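# Hang the duct tape roll on a wall peg

## Task

Pick up the roll of duct tape from the top tray of the cart and hang it on the shaft of a wall peg that faces the supply shelving, so that the peg's tip pokes out through the roll. Release it and move the robot away afterwards. The robot must not fall over or finish leaning. The roll has to stay on the peg by itself; if only the robot is holding it there at the end, the goal is not met.

## Robot and tools

ROBOT. A Hello Robot Stretch 4, with one arm. It has an omni-wheel base, a lift on a mast, an arm that telescopes forward, a three-joint wrist (yaw, pitch, roll) and a two-finger gripper. It stands about 1.6 m tall. The base rim lies within 0.23 m of the base origin. A loose object may sometimes be nudged by an outside push.

FRAMES. Base frame: origin on the floor under the base centre, x forward, y left, z up. hand_pose is the point between the open fingertips (link pinch), given in the base frame. With all wrist joints at 0 its axes line up with the base frame. The printed value may be slightly off. Odometry frame: the base frame as it was when the scene began. base_odometry counts wheel turns, so slipping shows up as travel. Its heading runs from -3.142 to 3.142, positive to the left.

TOOLS.
execute_actions(actions, cameras): actions is a list holding one action object, or an empty list to just read state and images. An action holds "base", "joints" or both, plus optional "pace" and "contact_limits". Alternatively it holds only {"end_of_arm": "enable_torque"}, which turns any wrist or gripper motor that switched itself off back on, so it holds where it is.
- base: exactly one relative move from the base's current place. translate_m: metres straight ahead (+) or back, -2 to 2. strafe_m: metres sideways, + is left, -2 to 2. rotate_rad: radians turned in place, + is counter-clockwise seen from above, -3.2 to 3.2. A base move is counted from the position given in the scene's most recent state report.
- joints: absolute targets, each keyed by name. lift_m 0 to 1.2 (m). arm_m 0 to 0.55 (m of extension). wrist_yaw_rad -1.134 to 4.276: 0 points forward, + turns left, 3.14 is folded back, and above 3.4 the arm may get in the way. wrist_pitch_rad -1.117 to 4.259: 0 is level, 1.57 points down. wrist_roll_rad -1.117 to 4.259: at 0 the fingers sit level with each other, and + rolls clockwise as seen from behind. gripper_m -0.038 to 0.141: fingertip gap in m, where values below 0 press the tips together. Done tolerances are ±0.004 for lift, arm and gripper, ±0.02 for yaw and roll, and ±0.05 for pitch. A joint target outside its range is clipped and the result says so. Any other bad value or unknown key rejects the whole call, and nothing moves.
- pace: "slow", "default", "fast" or "max". Base speed goes up to 0.1/0.3/0.4/0.6 m/s and turn rate up to 1/2/3/4 rad/s. With lift_m above 0.2 these are capped lower, down to 0.3 m/s and 1 rad/s at 1.2.
- contact_limits: {"arm_m": 0 to 0.75} sets how hard the arm may push before it stops. The default is 0.5.
- cameras: a list drawn from head_camera, head_left_camera, head_right_camera, wrist_camera, "all". Omitting it or passing null means all cameras. An empty list means no images. One action may run for at most 15 s, and all its motions start together.
wait(seconds 0–10): sends no new command and returns state and images.
zoom_image(camera, region [x0,y0,x1,y1] in pixels, at most 504x504): a closer view of that camera's most recent image.
read_manual(section): returns only licence texts.
finished_scene(scene): ends the scene and reports whether the task succeeded. It cannot be undone. The roll must already be hanging by itself, and the robot must be clear and upright.

CAMERAS. head_camera sits at the top of the mast and looks ahead and downward; turn the base to aim it. head_left_camera and head_right_camera are fisheyes that look down more steeply and show the base and arm. wrist_camera looks along the fingers, which appear low in its picture.

RESULT LINES. base_status and joint_status report how each commanded motion ended. "done" for the base only means the wheels turned the commanded amount. off_target: the part stopped short and may still be pushing. contact_stop_at_<key>: it hit something, and lift, arm or wheels go slack. limit_stop_at_<name>: a built-in limit stopped it. limit_stop_at_tilt means the robot leans more than 6 degrees, and lift, arm and wheels go slack until the lean drops. limit_stop_at_own_body is a self-collision; it happens easily when the wrist is tilted up (pitch below -0.2) while rolled (roll below -0.4 or above 4). torque_fault: a wrist or gripper motor went limp and needs enable_torque. Slack parts hold again once you next command them. If a stop is reported, later calls in the same reply are skipped. on_its_own covers what was not commanded; "held at" is the target being held. Joints you leave out of an action may still be driving toward their old targets. lidar_m: 12 distances in m from the base origin, 30-degree sectors starting straight ahead and going counter-clockwise (4th left, 7th behind, 10th right). "-" means nothing seen or nearer than 0.25 m. The lidar covers roughly 0.15 m to robot height and can miss clear or thin objects. wrist_depth_mm: a 7x7 grid of median depths, 100–2000 mm. turned_by_wheels versus turned_by_imu: a gap above about 0.1 rad points to a collision or slip, and the heading error is about their difference. base_tilt is in degrees, forward and right positive. motor_effort is percent of maximum, with the peak for the action in brackets; readings carry constant offsets and noise. A load in a level gripper pushes wrist_pitch effort away from 0.

GRIPPING. Close to a gap smaller than the roll's width to grip it. Closing tighter draws the object toward the wrist. Neither gripper_m nor "done" confirms a grasp; look for a clear change in gripper effort and check with images. If the fingertips get stuck on a surface beneath them, raise the lift.

START. To unfold the wrist, send lift_m 0.4 with wrist_yaw_rad 0 in one action.

AVOID. Driving or turning while holding over 1 kg with arm_m above 0.2, particularly at fast or max pace, since the robot may tip. Avoid steady hard pushing or pulling, especially with the gripper high. Avoid pressing the gripper into things with base or arm moves, which causes torque faults. Avoid dropping, slamming or knocking objects over. Also avoid ending with the robot tilted or still holding the roll. Shorter total robot motion time is better.

Each tool is called in YAML: its name, and indented under it one key for each argument.

## Session

I'll start by getting the robot's state and camera images.

execute_actions:
  actions: []

Scene clock: 0.00 s.
base_odometry: x=+0.000 y=+0.000 heading=+0.000 (m, m, rad; odometry frame)
turned_by_wheels: +0.000 (rad since the last result)
turned_by_imu: +0.000 (rad since the last result)
base_tilt: forward=+0.4 right=+0.5 (deg)
lidar_m: 1.53 1.83 1.83 1.81 1.84 2.05 1.50 1.52 1.83 2.41 2.46 2.19
base_status: not commanded
joint_positions: lift_m=+0.193 arm_m=-0.001 wrist_yaw_rad=+3.192 wrist_pitch_rad=+0.003 wrist_roll_rad=-0.001 gripper_m=+0.057
joint_status: not commanded
motor_effort: lift_m=+19 arm_m=+0 wrist_yaw_rad=-1 wrist_pitch_rad=-6 wrist_roll_rad=-3 gripper_m=-3 wheel_0=+0 wheel_1=+0 wheel_2=+0 (%)
hand_pose: x=-0.1230 y=+0.0726 z=+0.3707 quat_wxyz=(-0.025, -0.001, -0.001, +1.000) (m; base frame)
wrist_depth_mm: - 133 1983 - - - - / - 118 142 1921 - - - / - 118 148 1983 - - - / 123 131 199 1921 - - - / 221 1708 1576 1983 - - - / 1182 1397 195 1576 199 1430 1464 / 917 866 976 554 931 960 976
pictures: head_camera, head_left_camera, head_right_camera, wrist_camera
Images, in order (width x height): head_camera 420x560, head_left_camera 420x672, head_right_camera 420x672, wrist_camera 616x392.

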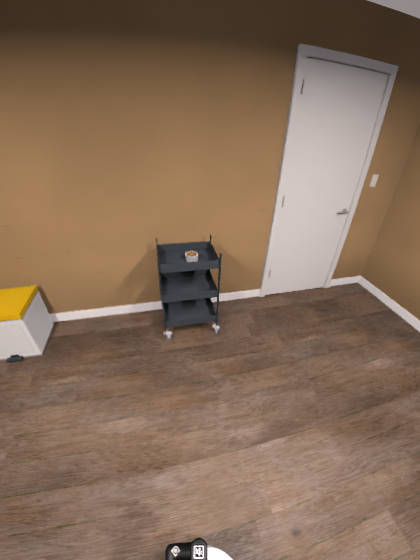

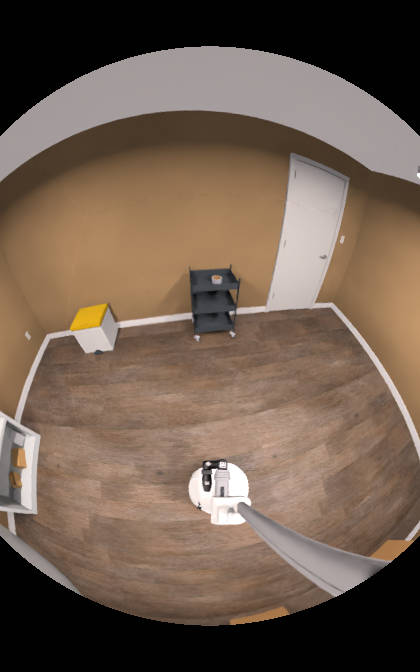

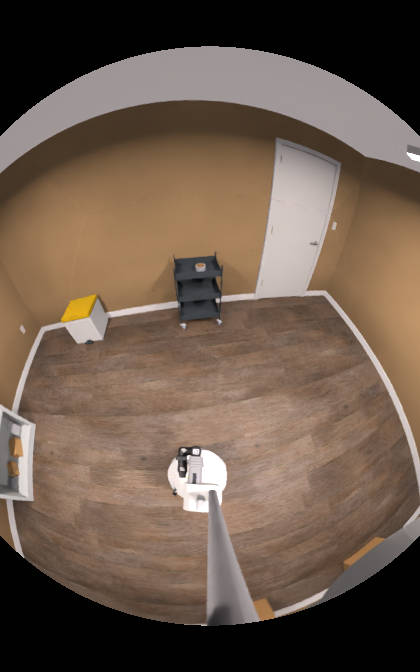

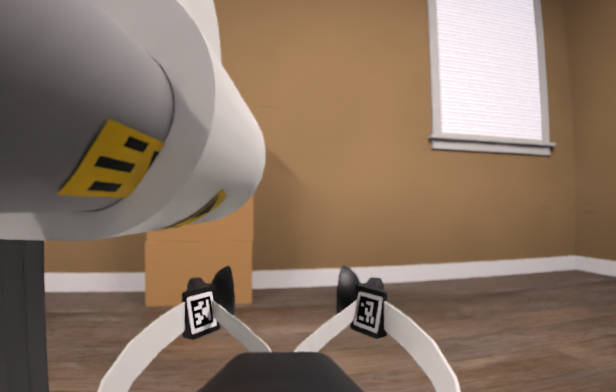

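zoom_image:
  camera: "head_camera"
  region: [140, 220, 250, 350]

zoom_image:
  camera: "head_left_camera"
  region: [0, 300, 130, 560]

Region (140, 220, 250, 350) of head_camera's 420x560 image, scaled by 3.877, with more detail than that image has; it fills the left 426 columns of this view, and the rest is white.

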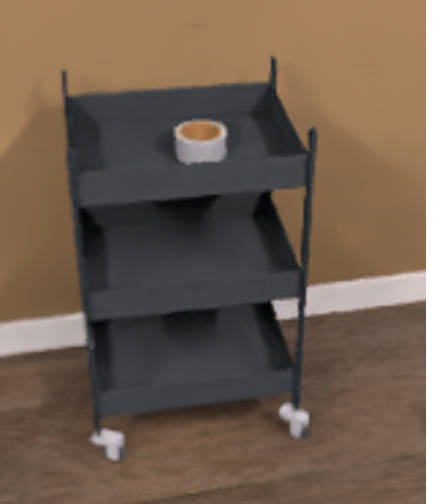

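Region (0, 300, 130, 560) of head_left_camera's 420x672 image, scaled by 1.938, with more detail than that image has.

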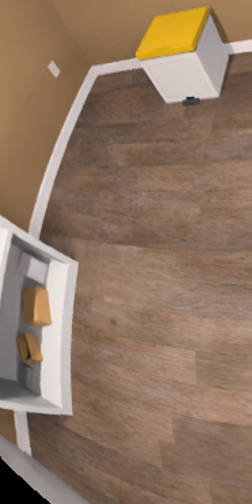

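execute_actions:
  actions:
    - {"base": {"rotate_rad": -1.4}, "joints": {"lift_m": 0.5, "wrist_yaw_rad": 0}, "pace": "fast"}

Scene clock: 21.63 s.
base_odometry: x=+0.000 y=+0.000 heading=-1.400 (m, m, rad; odometry frame)
turned_by_wheels: -1.400 (rad since the last result)
turned_by_imu: -1.403 (rad since the last result)
base_tilt: forward=+0.6 right=+0.4 (deg)
lidar_m: 2.36 2.51 1.62 1.53 1.82 2.45 1.84 1.90 1.92 1.49 1.84 2.07
base_status: done
joint_positions: lift_m=+0.500 arm_m=-0.001 wrist_yaw_rad=+0.001 wrist_pitch_rad=+0.003 wrist_roll_rad=-0.001 gripper_m=+0.057
joint_status: all done
motor_effort: lift_m=+22(24) arm_m=+0(0) wrist_yaw_rad=-2(8) wrist_pitch_rad=-6(5) wrist_roll_rad=+0(0) gripper_m=-1(3) wheel_0=-2(4) wheel_1=-2(10) wheel_2=-2(8) (%)
hand_pose: x=+0.4581 y=-0.0873 z=+0.6772 quat_wxyz=(+1.000, -0.001, +0.001, +0.000) (m; base frame)
wrist_depth_mm: - - - - - - - / - - - - - - - / - - - - - - - / - - - - - - - / - - - - - - - / - - 195 - 198 - - / 1618 1499 1576 904 1576 1661 1708
pictures: head_camera, head_left_camera, head_right_camera, wrist_camera
Images, in order (width x height): head_camera 420x560, head_left_camera 420x672, head_right_camera 420x672, wrist_camera 616x392.

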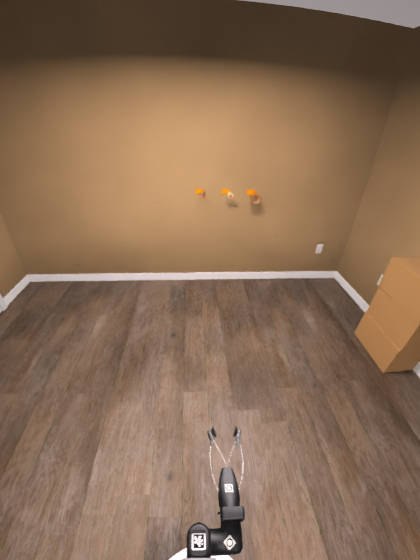

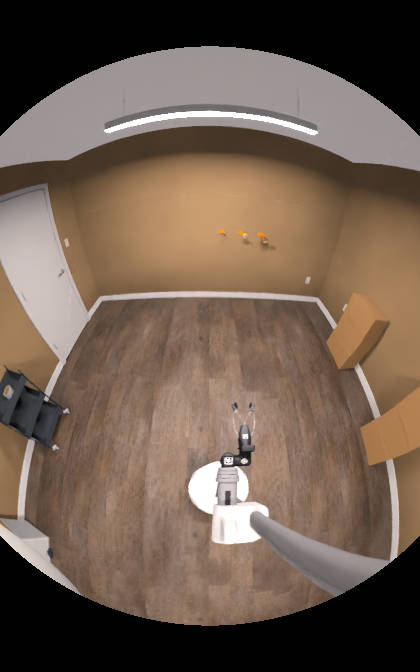

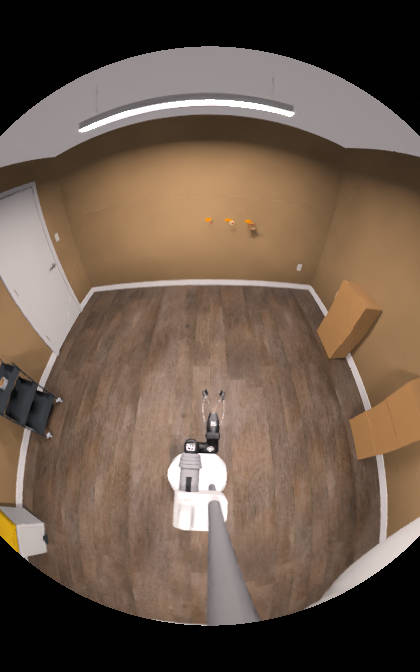

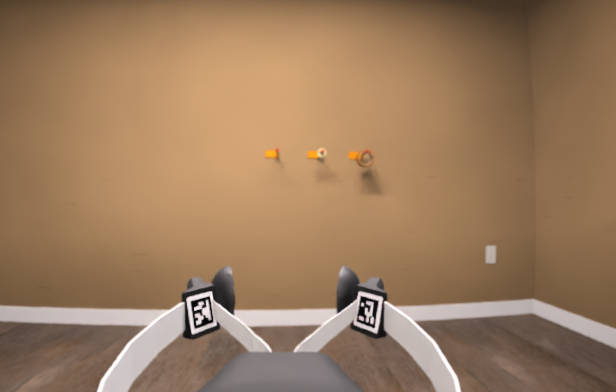

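zoom_image:
  camera: "wrist_camera"
  region: [250, 125, 400, 200]

zoom_image:
  camera: "head_camera"
  region: [180, 170, 280, 220]

Region (250, 125, 400, 200) of wrist_camera's 616x392 image, scaled by 3.360.

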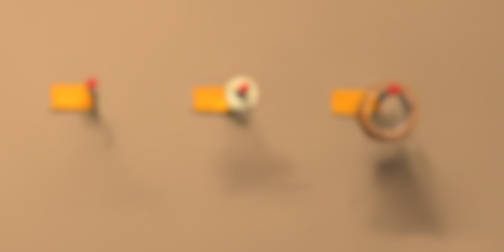

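Region (180, 170, 280, 220) of head_camera's 420x560 image, scaled by 5.040, with more detail than that image has.

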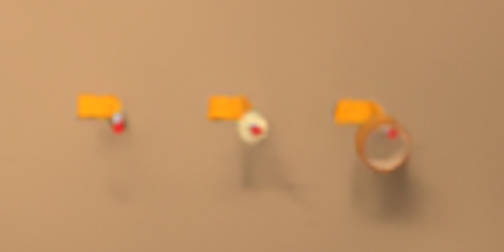

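execute_actions:
  actions:
    - {"base": {"rotate_rad": 1.55}, "joints": {"lift_m": 1.0, "wrist_pitch_rad": 1.57, "gripper_m": 0.14}, "pace": "fast"}

Scene clock: 52.50 s.
base_odometry: x=+0.000 y=+0.000 heading=+0.150 (m, m, rad; odometry frame)
turned_by_wheels: +1.550 (rad since the last result)
turned_by_imu: +1.558 (rad since the last result)
base_tilt: forward=+0.5 right=+0.5 (deg)
lidar_m: 1.54 1.86 2.07 1.82 1.88 1.92 1.50 1.85 2.03 2.38 2.52 2.08
base_status: done
joint_positions: lift_m=+1.000 arm_m=-0.001 wrist_yaw_rad=+0.000 wrist_pitch_rad=+1.570 wrist_roll_rad=-0.001 gripper_m=+0.140
joint_status: all done
motor_effort: lift_m=+22(22) arm_m=+0(0) wrist_yaw_rad=-1(1) wrist_pitch_rad=+1(1) wrist_roll_rad=+0(1) gripper_m=-1(3) wheel_0=+0(6) wheel_1=+0(9) wheel_2=+1(8) (%)
hand_pose: x=+0.1698 y=-0.0874 z=+0.8894 quat_wxyz=(+0.707, +0.000, +0.707, +0.000) (m; base frame)
wrist_depth_mm: 1078 1118 1098 1118 1138 1182 1182 / 1098 1098 1138 1118 1118 1160 1160 / 1060 1078 1078 1118 1138 1138 1118 / 1078 1078 1098 1098 1118 1118 1138 / 1042 1078 878 904 1118 1138 1138 / 1098 192 878 878 211 1118 1138 / 1078 1078 878 143 1118 1118 1160
pictures: head_camera, head_left_camera, head_right_camera, wrist_camera
Images, in order (width x height): head_camera 420x560, head_left_camera 420x672, head_right_camera 420x672, wrist_camera 616x392.

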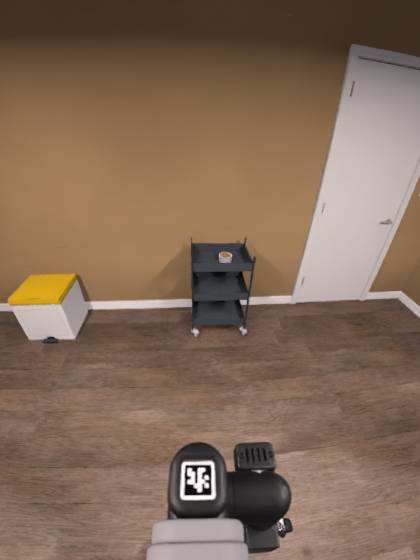

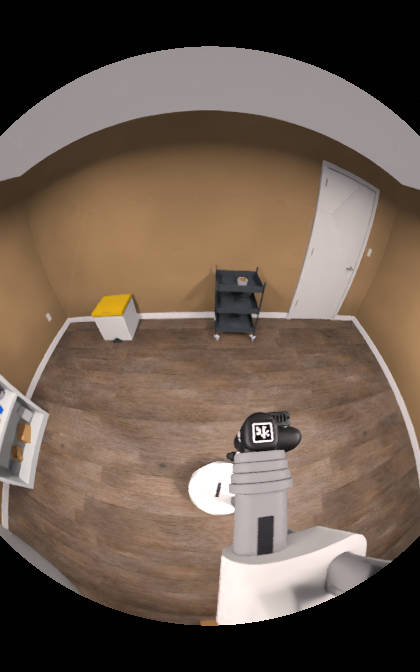

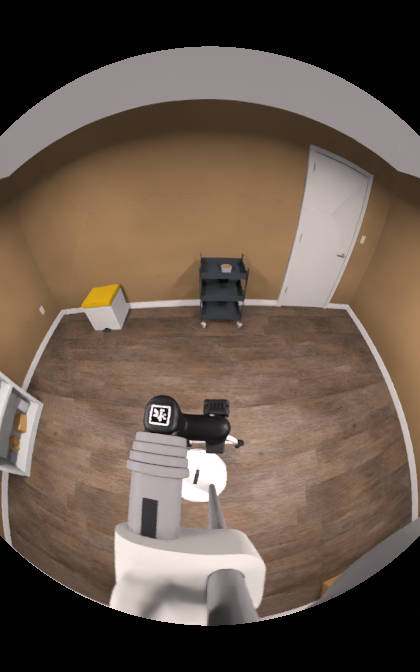

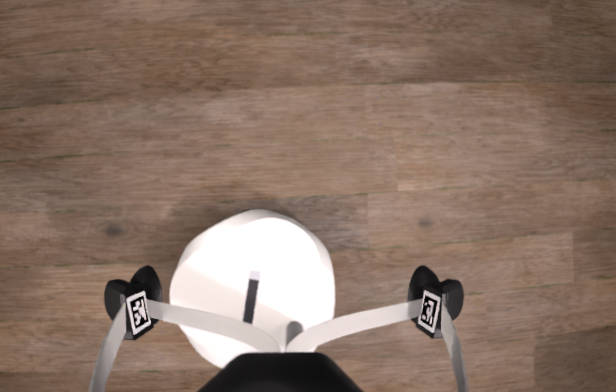

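execute_actions:
  actions:
    - {"base": {"translate_m": 1.12}, "joints": {"arm_m": 0.25}, "pace": "fast"}

Scene clock: 65.53 s.
base_odometry: x=+1.108 y=+0.167 heading=+0.150 (m, m, rad; odometry frame)
turned_by_wheels: +0.000 (rad since the last result)
turned_by_imu: +0.004 (rad since the last result)
base_tilt: forward=+0.5 right=+0.3 (deg)
lidar_m: 0.41 0.86 1.12 1.33 2.04 3.11 2.63 2.82 2.53 2.39 1.29 0.45
base_status: done
joint_positions: lift_m=+1.000 arm_m=+0.249 wrist_yaw_rad=+0.000 wrist_pitch_rad=+1.570 wrist_roll_rad=-0.001 gripper_m=+0.140
joint_status: all done
motor_effort: lift_m=+22(22) arm_m=+7(8) wrist_yaw_rad=-1(0) wrist_pitch_rad=+1(1) wrist_roll_rad=-3(0) gripper_m=+0(1) wheel_0=+0(6) wheel_1=+1(7) wheel_2=+1(10) (%)
hand_pose: x=+0.4198 y=-0.0874 z=+0.8894 quat_wxyz=(+0.707, -0.001, +0.707, +0.001) (m; base frame)
wrist_depth_mm: 723 691 445 455 459 455 788 / 960 931 442 445 455 462 1078 / 1078 1078 442 452 452 455 1160 / 1078 1078 445 449 452 455 1138 / 1098 1060 445 1098 1118 1118 1138 / 1078 192 1098 1098 211 1160 1138 / 1042 1060 854 144 1098 1118 1138
pictures: head_camera, head_left_camera, head_right_camera, wrist_camera
Images, in order (width x height): head_camera 420x560, head_left_camera 420x672, head_right_camera 420x672, wrist_camera 616x392.

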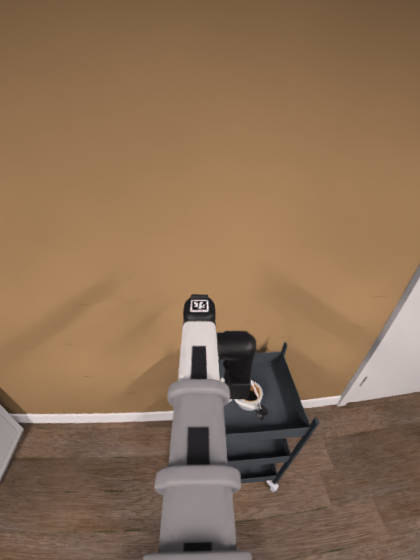

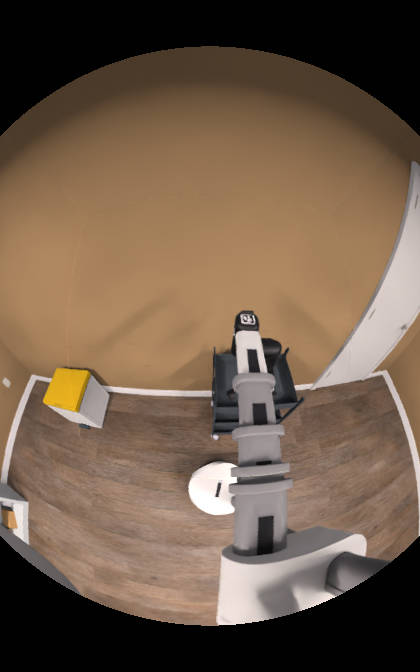

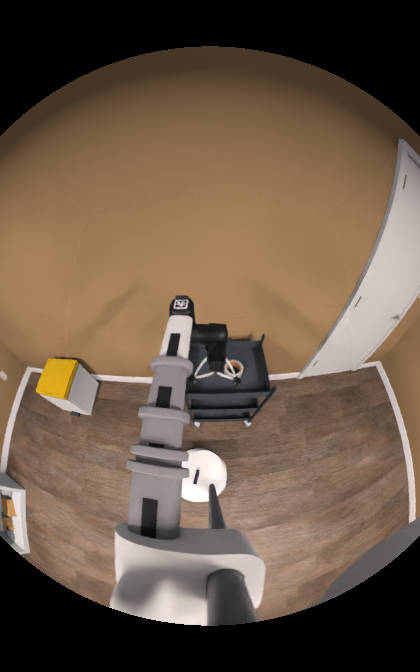

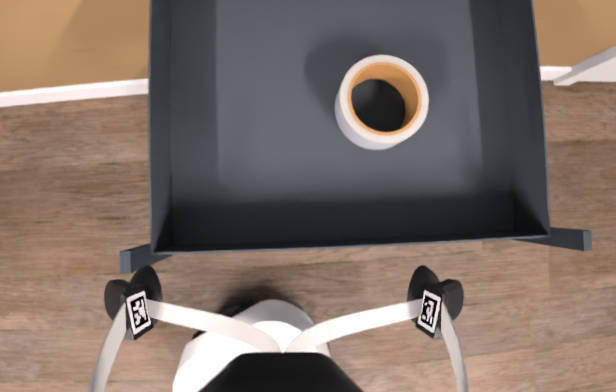

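execute_actions:
  actions:
    - {"base": {"strafe_m": -0.10}, "joints": {"arm_m": 0.405, "lift_m": 0.95}, "pace": "fast"}
  cameras: ["head_camera", "wrist_camera"]

Scene clock: 94.53 s.
base_odometry: x=+1.122 y=+0.068 heading=+0.150 (m, m, rad; odometry frame)
turned_by_wheels: +0.000 (rad since the last result)
turned_by_imu: +0.002 (rad since the last result)
base_tilt: forward=+0.6 right=+0.4 (deg)
lidar_m: 0.41 0.43 1.14 1.34 2.12 3.11 2.61 2.77 2.41 2.29 1.24 0.45
base_status: done
joint_positions: lift_m=+0.950 arm_m=+0.404 wrist_yaw_rad=+0.000 wrist_pitch_rad=+1.570 wrist_roll_rad=-0.001 gripper_m=+0.140
joint_status: all done
motor_effort: lift_m=+15(20) arm_m=+8(9) wrist_yaw_rad=-1(1) wrist_pitch_rad=+1(0) wrist_roll_rad=-3(0) gripper_m=+1(1) wheel_0=-2(10) wheel_1=+2(10) wheel_2=+0(1) (%)
hand_pose: x=+0.5748 y=-0.0874 z=+0.8400 quat_wxyz=(+0.707, -0.001, +0.707, +0.001) (m; base frame)
wrist_depth_mm: 427 439 462 480 492 477 512 / 355 387 392 397 402 609 741 / 375 392 392 394 404 1008 1098 / 368 384 394 397 402 404 1078 / 366 387 389 392 404 402 1078 / 362 191 392 394 212 364 1078 / 355 389 387 144 399 399 1098
pictures: head_camera, wrist_camera
Images, in order (width x height): head_camera 420x560, wrist_camera 616x392.

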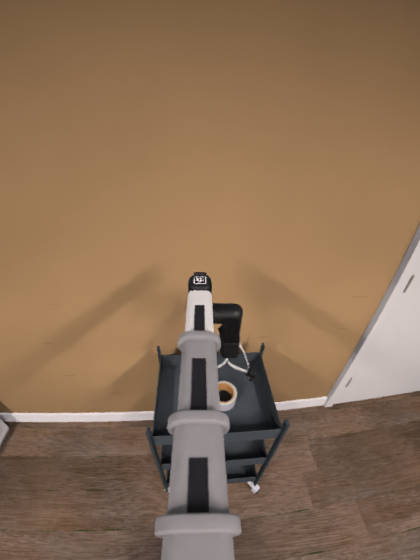

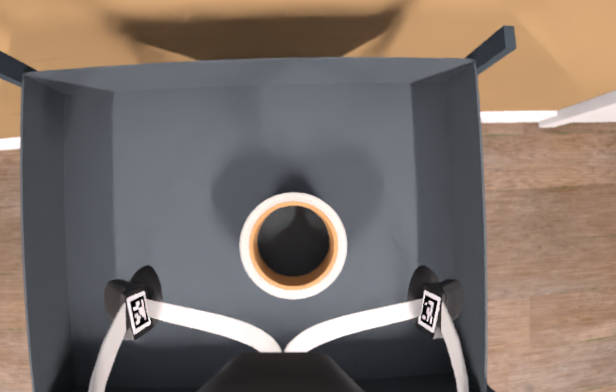

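execute_actions:
  actions:
    - {"joints": {"arm_m": 0.412, "lift_m": 0.87}, "pace": "fast"}
  cameras: ["head_right_camera", "wrist_camera"]

Scene clock: 101.67 s.
base_odometry: x=+1.122 y=+0.068 heading=+0.150 (m, m, rad; odometry frame)
turned_by_wheels: +0.000 (rad since the last result)
turned_by_imu: +0.002 (rad since the last result)
base_tilt: forward=+0.5 right=+0.4 (deg)
lidar_m: 0.41 0.44 1.15 1.34 2.11 3.11 2.61 2.78 2.43 2.29 1.25 0.45
base_status: not commanded
joint_positions: lift_m=+0.870 arm_m=+0.411 wrist_yaw_rad=+0.000 wrist_pitch_rad=+1.570 wrist_roll_rad=-0.001 gripper_m=+0.140
joint_status: all done
motor_effort: lift_m=+15(12) arm_m=+8(10) wrist_yaw_rad=-1(1) wrist_pitch_rad=+1(0) wrist_roll_rad=-1(0) gripper_m=+1(0) wheel_0=-2(2) wheel_1=+2(2) wheel_2=+0(0) (%)
hand_pose: x=+0.5818 y=-0.0874 z=+0.7600 quat_wxyz=(+0.707, +0.000, +0.707, +0.000) (m; base frame)
wrist_depth_mm: 264 278 274 283 285 276 496 / 310 312 317 319 325 322 715 / 309 314 317 319 324 325 1008 / 309 312 315 317 320 325 1008 / 307 309 312 317 322 322 1008 / 304 193 268 271 212 294 1008 / 304 309 309 144 319 314 991
pictures: head_right_camera, wrist_camera
Images, in order (width x height): head_right_camera 420x672, wrist_camera 616x392.

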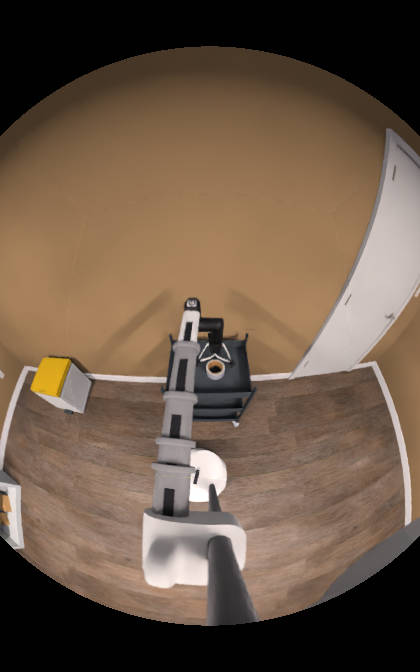

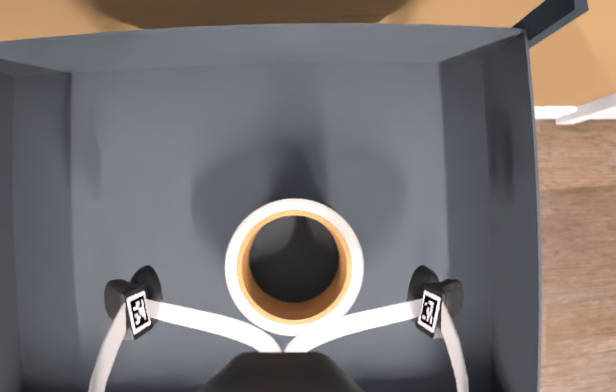

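execute_actions:
  actions:
    - {"joints": {"arm_m": 0.415, "lift_m": 0.815}}
  cameras: ["head_right_camera", "wrist_camera"]

Scene clock: 107.93 s.
base_odometry: x=+1.122 y=+0.068 heading=+0.150 (m, m, rad; odometry frame)
turned_by_wheels: +0.000 (rad since the last result)
turned_by_imu: +0.002 (rad since the last result)
base_tilt: forward=+0.5 right=+0.3 (deg)
lidar_m: 0.42 0.43 1.13 1.36 2.12 3.07 2.62 2.78 2.45 2.28 1.25 0.44
base_status: not commanded
joint_positions: lift_m=+0.815 arm_m=+0.414 wrist_yaw_rad=+0.000 wrist_pitch_rad=+1.570 wrist_roll_rad=-0.001 gripper_m=+0.140
joint_status: all done
motor_effort: lift_m=+14(16) arm_m=+8(7) wrist_yaw_rad=-1(1) wrist_pitch_rad=+1(1) wrist_roll_rad=-2(0) gripper_m=+1(1) wheel_0=-2(2) wheel_1=+2(2) wheel_2=+0(0) (%)
hand_pose: x=+0.5847 y=-0.0874 z=+0.7051 quat_wxyz=(+0.707, +0.000, +0.707, +0.000) (m; base frame)
wrist_depth_mm: 236 241 251 256 257 257 - / 256 259 262 265 267 271 239 / 255 258 260 264 265 270 244 / 254 258 259 262 264 268 247 / 254 256 258 262 265 268 249 / 252 191 227 260 212 268 248 / 253 254 257 144 263 265 246
pictures: head_right_camera, wrist_camera
Images, in order (width x height): head_right_camera 420x672, wrist_camera 616x392.

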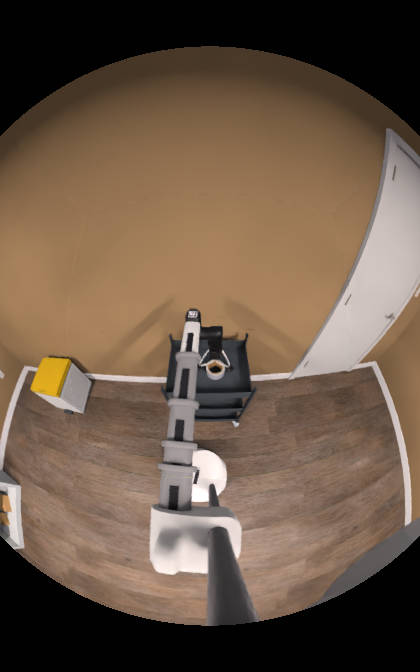

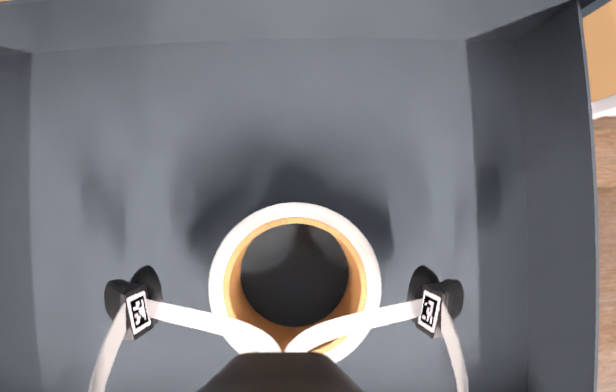

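execute_actions:
  actions:
    - {"joints": {"lift_m": 0.806}, "pace": "slow"}
  cameras: ["wrist_camera"]

execute_actions:
  actions:
    - {"joints": {"gripper_m": 0.04}}
  cameras: ["head_right_camera", "wrist_camera"]

Scene clock: 118.80 s.
base_odometry: x=+1.122 y=+0.068 heading=+0.150 (m, m, rad; odometry frame)
turned_by_wheels: +0.000 (rad since the last result)
turned_by_imu: +0.001 (rad since the last result)
base_tilt: forward=+0.3 right=+0.4 (deg)
lidar_m: 0.41 0.43 1.14 1.35 2.13 3.11 2.61 2.80 2.40 2.28 1.24 0.46
base_status: not commanded
joint_positions: lift_m=+0.806 arm_m=+0.414 wrist_yaw_rad=+0.000 wrist_pitch_rad=+1.570 wrist_roll_rad=-0.001 gripper_m=+0.140
joint_status: all done
motor_effort: lift_m=+14(12) arm_m=+8(8) wrist_yaw_rad=-1(1) wrist_pitch_rad=+1(1) wrist_roll_rad=-1(2) gripper_m=+0(1) wheel_0=-2(2) wheel_1=+2(2) wheel_2=+0(0) (%)
hand_pose: x=+0.5847 y=-0.0874 z=+0.6961 quat_wxyz=(+0.707, +0.000, +0.707, +0.000) (m; base frame)
wrist_depth_mm: 237 240 249 253 253 255 - / 248 251 253 256 258 260 239 / 246 250 252 254 256 262 243 / 246 248 251 253 256 262 246 / 245 248 250 253 255 258 248 / 245 193 212 254 206 258 248 / 243 245 247 144 254 256 246
pictures: wrist_camera
Images, in order (width x height): wrist_camera 616x392.

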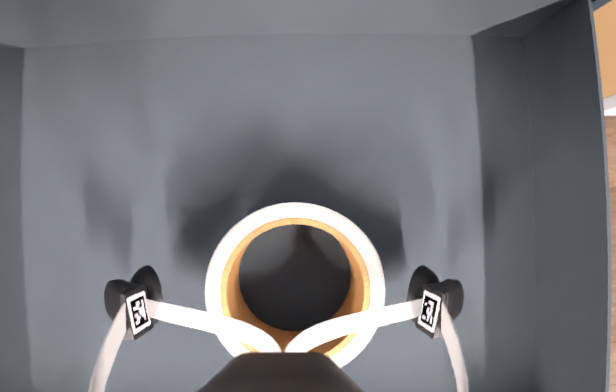

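Scene clock: 120.80 s.
base_odometry: x=+1.122 y=+0.068 heading=+0.150 (m, m, rad; odometry frame)
turned_by_wheels: +0.000 (rad since the last result)
turned_by_imu: +0.001 (rad since the last result)
base_tilt: forward=+0.6 right=+0.4 (deg)
lidar_m: 0.41 0.44 1.15 1.37 2.13 3.10 2.62 2.77 2.41 2.29 1.24 0.43
base_status: not commanded
joint_positions: lift_m=+0.806 arm_m=+0.414 wrist_yaw_rad=+0.000 wrist_pitch_rad=+1.570 wrist_roll_rad=-0.001 gripper_m=+0.040
joint_status: all done
motor_effort: lift_m=+14(14) arm_m=+8(8) wrist_yaw_rad=-1(1) wrist_pitch_rad=+1(1) wrist_roll_rad=+0(1) gripper_m=-20(20) wheel_0=-2(2) wheel_1=+2(2) wheel_2=+0(0) (%)
hand_pose: x=+0.5847 y=-0.0874 z=+0.6960 quat_wxyz=(+0.707, +0.000, +0.707, +0.000) (m; base frame)
wrist_depth_mm: 237 242 249 253 254 256 236 / 247 249 252 255 258 260 238 / 247 249 253 252 256 259 244 / 245 248 251 253 256 258 246 / 244 247 250 252 255 259 247 / 244 177 205 251 187 257 248 / 242 245 195 157 255 255 246
pictures: head_right_camera, wrist_camera
Images, in order (width x height): head_right_camera 420x672, wrist_camera 616x392.

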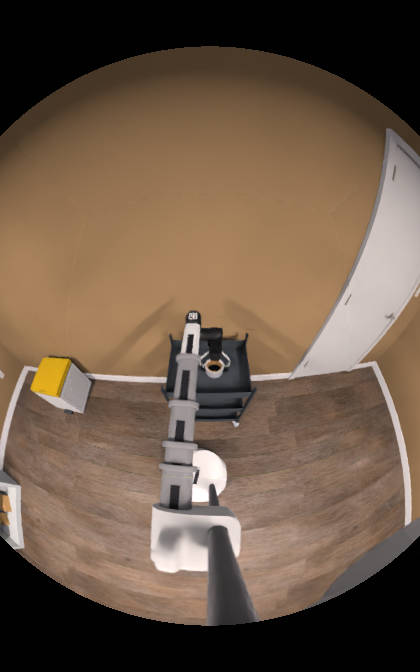

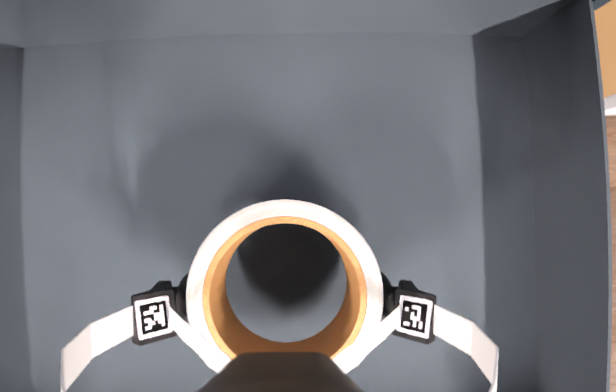

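execute_actions:
  actions:
    - {"joints": {"lift_m": 0.95}}
  cameras: ["head_right_camera", "wrist_camera"]

Scene clock: 124.90 s.
base_odometry: x=+1.122 y=+0.068 heading=+0.150 (m, m, rad; odometry frame)
turned_by_wheels: +0.000 (rad since the last result)
turned_by_imu: +0.002 (rad since the last result)
base_tilt: forward=+0.5 right=+0.4 (deg)
lidar_m: 0.41 0.44 1.16 1.35 2.10 3.09 2.63 2.80 2.39 2.28 1.24 0.46
base_status: not commanded
joint_positions: lift_m=+0.950 arm_m=+0.414 wrist_yaw_rad=+0.000 wrist_pitch_rad=+1.570 wrist_roll_rad=-0.001 gripper_m=+0.040
joint_status: all done
motor_effort: lift_m=+23(22) arm_m=+8(8) wrist_yaw_rad=+0(1) wrist_pitch_rad=+1(1) wrist_roll_rad=-3(2) gripper_m=-17(19) wheel_0=-2(2) wheel_1=+2(2) wheel_2=+0(0) (%)
hand_pose: x=+0.5847 y=-0.0874 z=+0.8393 quat_wxyz=(+0.707, +0.000, +0.707, +0.000) (m; base frame)
wrist_depth_mm: 407 421 442 462 466 455 492 / 375 389 394 399 402 585 715 / 373 389 392 397 399 991 1078 / 375 387 392 394 402 404 1060 / 366 389 389 394 402 402 1098 / 359 177 206 394 187 402 1078 / 327 379 195 157 397 389 1098
pictures: head_right_camera, wrist_camera
Images, in order (width x height): head_right_camera 420x672, wrist_camera 616x392.

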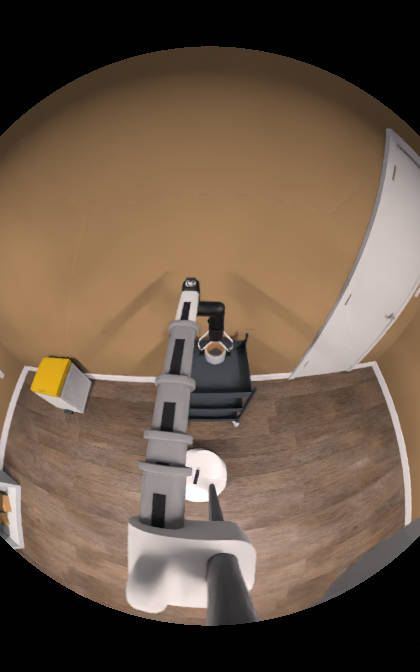

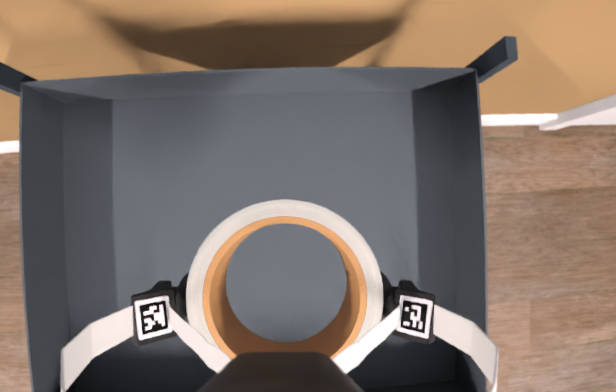

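execute_actions:
  actions:
    - {"base": {"translate_m": -1.0}, "joints": {"arm_m": 0.05}}
  cameras: ["head_right_camera", "wrist_camera"]

Scene clock: 138.77 s.
base_odometry: x=+0.134 y=-0.081 heading=+0.149 (m, m, rad; odometry frame)
turned_by_wheels: +0.000 (rad since the last result)
turned_by_imu: +0.002 (rad since the last result)
base_tilt: forward=+0.4 right=+0.3 (deg)
lidar_m: 1.42 1.80 1.90 1.92 2.00 2.04 1.62 1.88 2.36 2.29 2.39 1.97
base_status: done
joint_positions: lift_m=+0.950 arm_m=+0.051 wrist_yaw_rad=+0.000 wrist_pitch_rad=+1.570 wrist_roll_rad=-0.001 gripper_m=+0.040
joint_status: all done
motor_effort: lift_m=+22(23) arm_m=-7(9) wrist_yaw_rad=+0(1) wrist_pitch_rad=+1(0) wrist_roll_rad=-2(1) gripper_m=-20(19) wheel_0=+1(3) wheel_1=-1(7) wheel_2=-3(10) (%)
hand_pose: x=+0.2224 y=-0.0874 z=+0.8394 quat_wxyz=(+0.707, +0.000, +0.707, +0.000) (m; base frame)
wrist_depth_mm: 1008 1008 1060 1078 1078 1078 1098 / 1042 1025 1060 1060 1060 1078 1098 / 1042 1042 1060 1060 1060 1098 1098 / 1025 1025 1025 1078 1042 1098 1098 / 1025 1025 842 842 1078 1078 1098 / 1008 177 206 842 187 1078 1078 / 991 1025 195 157 1060 1078 1078
pictures: head_right_camera, wrist_camera
Images, in order (width x height): head_right_camera 420x672, wrist_camera 616x392.

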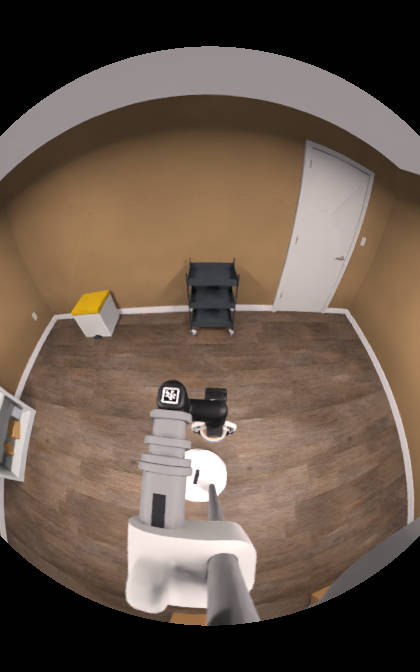

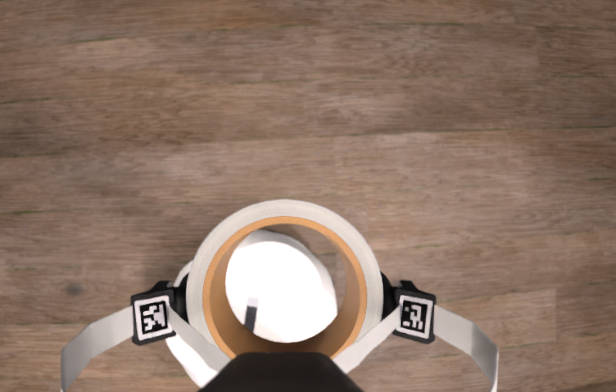

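execute_actions:
  actions:
    - {"base": {"rotate_rad": -1.57}, "joints": {"wrist_pitch_rad": 0.0, "lift_m": 0.75}}

Scene clock: 143.53 s.
base_odometry: x=+0.134 y=-0.081 heading=-1.420 (m, m, rad; odometry frame)
turned_by_wheels: -1.570 (rad since the last result)
turned_by_imu: -1.574 (rad since the last result)
base_tilt: forward=+0.5 right=+0.3 (deg)
lidar_m: 2.29 2.40 1.95 1.41 1.81 1.91 1.96 1.99 2.04 1.61 1.88 2.35
base_status: done
joint_positions: lift_m=+0.750 arm_m=+0.051 wrist_yaw_rad=+0.000 wrist_pitch_rad=+0.004 wrist_roll_rad=-0.001 gripper_m=+0.040
joint_status: all done
motor_effort: lift_m=+15(22) arm_m=-7(7) wrist_yaw_rad=-1(2) wrist_pitch_rad=-11(15) wrist_roll_rad=-1(0) gripper_m=-19(20) wheel_0=+2(3) wheel_1=+0(7) wheel_2=-1(5) (%)
hand_pose: x=+0.5107 y=-0.0874 z=+0.9273 quat_wxyz=(+1.000, -0.001, +0.002, +0.000) (m; base frame)
wrist_depth_mm: 1863 1983 - - - - - / 1921 1921 - - - - - / - 1983 - - - - - / 1863 1983 - - - - - / 1921 1983 1921 - - - - / 1921 177 206 - 187 - - / 1921 1863 195 157 - - -
pictures: head_camera, head_left_camera, head_right_camera, wrist_camera
Images, in order (width x height): head_camera 420x560, head_left_camera 420x672, head_right_camera 420x672, wrist_camera 616x392.

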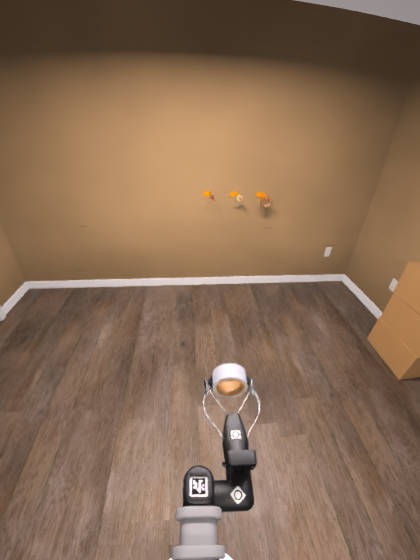

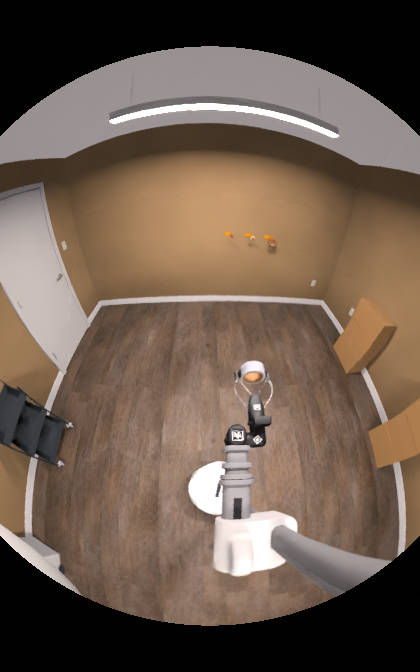

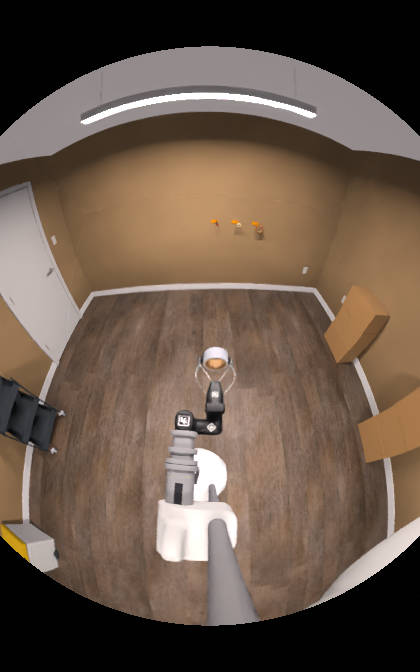

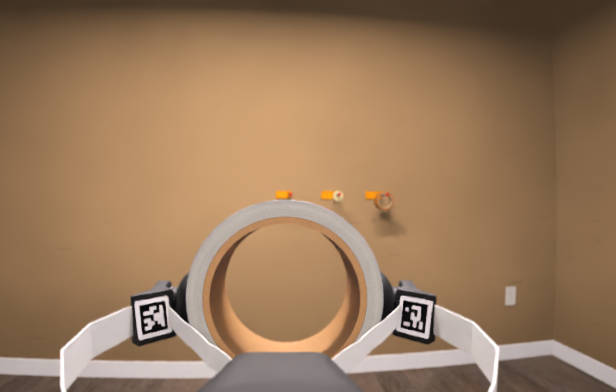

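execute_actions:
  actions:
    - {"base": {"translate_m": 1.4}, "joints": {"lift_m": 0.80}, "pace": "fast"}

Scene clock: 152.20 s.
base_odometry: x=+0.344 y=-1.465 heading=-1.420 (m, m, rad; odometry frame)
turned_by_wheels: +0.000 (rad since the last result)
turned_by_imu: +0.004 (rad since the last result)
base_tilt: forward=+0.4 right=+0.5 (deg)
lidar_m: 0.80 0.99 1.27 1.89 1.83 2.04 3.91 2.76 1.96 1.53 1.44 0.87
base_status: done
joint_positions: lift_m=+0.800 arm_m=+0.051 wrist_yaw_rad=+0.000 wrist_pitch_rad=+0.004 wrist_roll_rad=-0.001 gripper_m=+0.040
joint_status: all done
motor_effort: lift_m=+22(21) arm_m=-7(7) wrist_yaw_rad=+0(1) wrist_pitch_rad=-10(11) wrist_roll_rad=-3(2) gripper_m=-17(18) wheel_0=+0(9) wheel_1=-1(7) wheel_2=+2(12) (%)
hand_pose: x=+0.5107 y=-0.0874 z=+0.9767 quat_wxyz=(+1.000, -0.001, +0.002, +0.000) (m; base frame)
wrist_depth_mm: 621 640 654 668 691 723 723 / 627 647 661 668 691 707 723 / 621 640 640 676 699 707 732 / 621 647 647 668 676 707 707 / 615 627 647 668 683 707 723 / 621 177 205 661 186 699 732 / 609 621 195 157 683 699 715
pictures: head_camera, head_left_camera, head_right_camera, wrist_camera
Images, in order (width x height): head_camera 420x560, head_left_camera 420x672, head_right_camera 420x672, wrist_camera 616x392.

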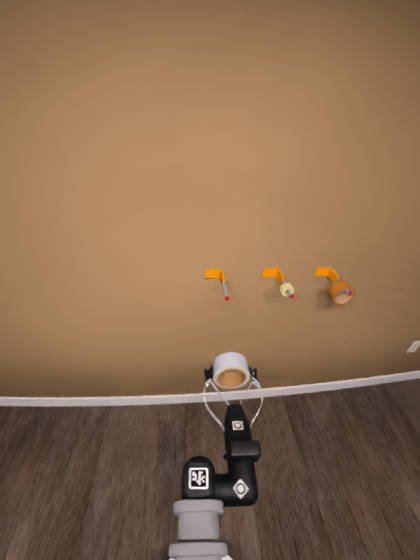

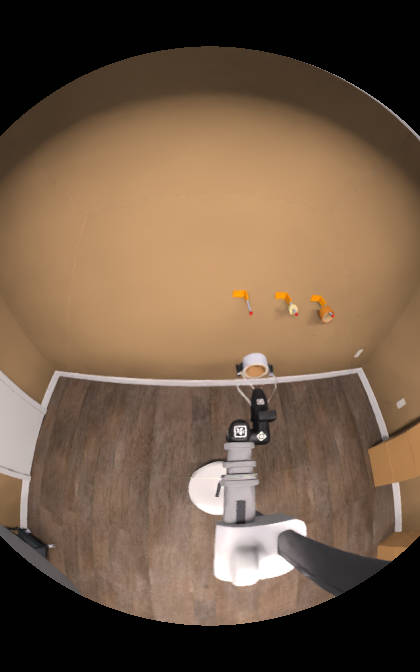

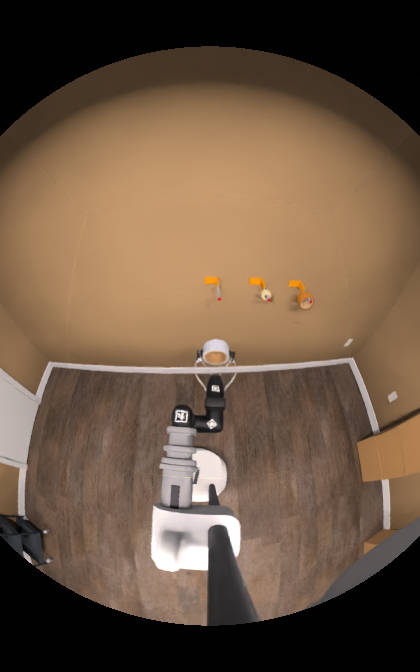

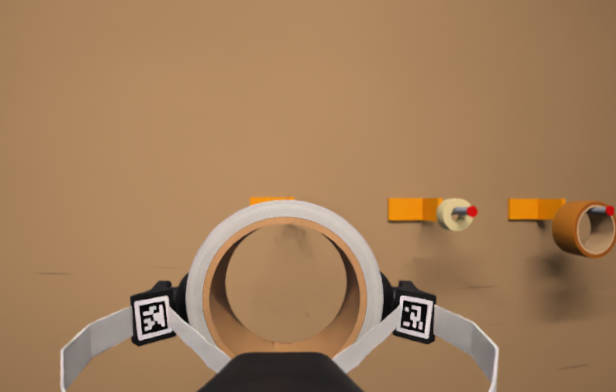

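zoom_image:
  camera: "head_camera"
  region: [180, 250, 380, 410]

zoom_image:
  camera: "wrist_camera"
  region: [180, 170, 616, 360]

Region (180, 250, 380, 410) of head_camera's 420x560 image, scaled by 2.520, with more detail than that image has; it fills the top 403 rows of this view, and the rest is white.

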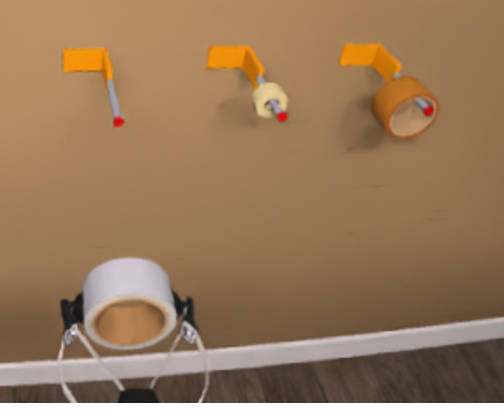

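Region (180, 170, 616, 360) of wrist_camera's 616x392 image, scaled by 1.156; it fills the top 220 rows of this view, and the rest is white.

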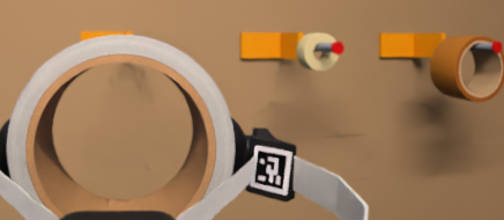

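execute_actions:
  actions:
    - {"base": {"strafe_m": -0.01}, "joints": {"lift_m": 0.84, "arm_m": 0.12}}
  cameras: ["head_camera", "wrist_camera"]

Scene clock: 202.20 s.
base_odometry: x=+0.334 y=-1.467 heading=-1.420 (m, m, rad; odometry frame)
turned_by_wheels: +0.000 (rad since the last result)
turned_by_imu: +0.002 (rad since the last result)
base_tilt: forward=+0.5 right=+0.3 (deg)
lidar_m: 0.82 0.99 1.28 1.90 1.82 2.06 3.90 2.78 1.95 1.53 1.46 0.88
base_status: done
joint_positions: lift_m=+0.840 arm_m=+0.119 wrist_yaw_rad=+0.000 wrist_pitch_rad=+0.004 wrist_roll_rad=-0.001 gripper_m=+0.040
joint_status: all done
motor_effort: lift_m=+23(21) arm_m=+8(7) wrist_yaw_rad=-1(0) wrist_pitch_rad=-10(11) wrist_roll_rad=-1(1) gripper_m=-16(18) wheel_0=+0(1) wheel_1=+0(9) wheel_2=+1(1) (%)
hand_pose: x=+0.5780 y=-0.0874 z=+1.0167 quat_wxyz=(+1.000, -0.001, +0.002, +0.000) (m; base frame)
wrist_depth_mm: 569 580 591 615 627 640 647 / 559 569 585 609 615 640 654 / 564 569 591 603 615 627 654 / 559 569 580 603 621 640 647 / 559 569 580 597 609 634 647 / 559 176 205 597 187 627 647 / 549 574 195 157 621 627 647
pictures: head_camera, wrist_camera
Images, in order (width x height): head_camera 420x560, wrist_camera 616x392.

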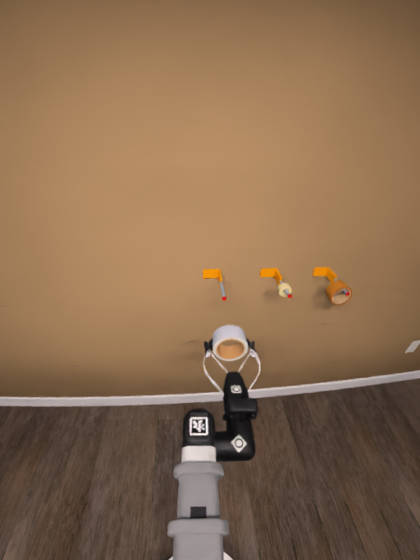

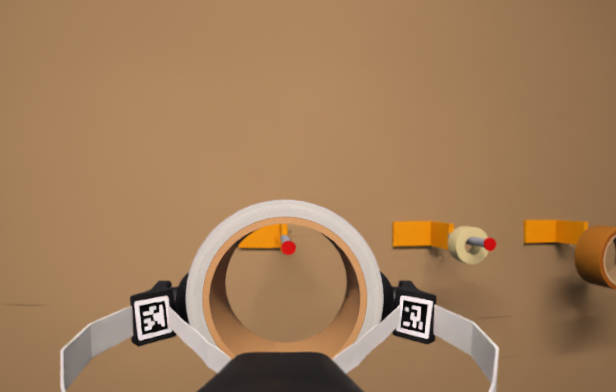

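execute_actions:
  actions:
    - {"joints": {"arm_m": 0.24}}
  cameras: ["head_camera", "wrist_camera"]

Scene clock: 207.70 s.
base_odometry: x=+0.334 y=-1.467 heading=-1.420 (m, m, rad; odometry frame)
turned_by_wheels: +0.000 (rad since the last result)
turned_by_imu: +0.002 (rad since the last result)
base_tilt: forward=+0.5 right=+0.5 (deg)
lidar_m: 0.79 0.97 1.28 1.88 1.86 2.04 3.88 2.79 1.95 1.49 1.45 0.87
base_status: not commanded
joint_positions: lift_m=+0.840 arm_m=+0.239 wrist_yaw_rad=+0.000 wrist_pitch_rad=+0.004 wrist_roll_rad=-0.001 gripper_m=+0.040
joint_status: all done
motor_effort: lift_m=+23(23) arm_m=+8(9) wrist_yaw_rad=-1(1) wrist_pitch_rad=-11(10) wrist_roll_rad=-1(1) gripper_m=-19(18) wheel_0=+0(1) wheel_1=+0(0) wheel_2=+0(1) (%)
hand_pose: x=+0.6980 y=-0.0874 z=+1.0167 quat_wxyz=(+1.000, -0.001, +0.002, +0.000) (m; base frame)
wrist_depth_mm: 452 466 473 484 496 508 525 / 452 462 477 488 500 508 525 / 445 466 469 480 492 508 521 / 445 459 469 484 496 508 525 / 445 459 466 484 492 496 517 / 449 176 206 484 187 512 525 / 439 455 195 157 496 504 521
pictures: head_camera, wrist_camera
Images, in order (width x height): head_camera 420x560, wrist_camera 616x392.

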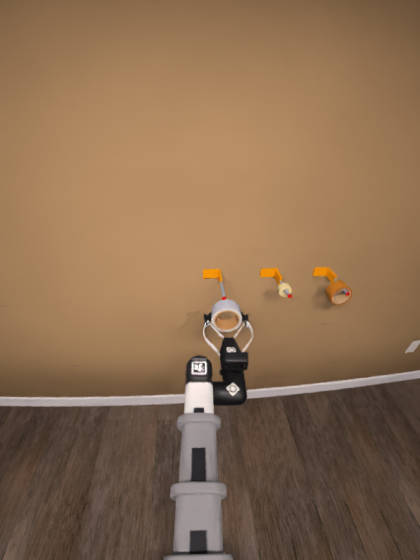

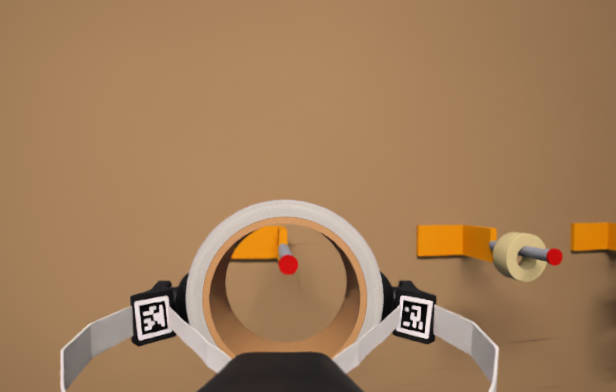

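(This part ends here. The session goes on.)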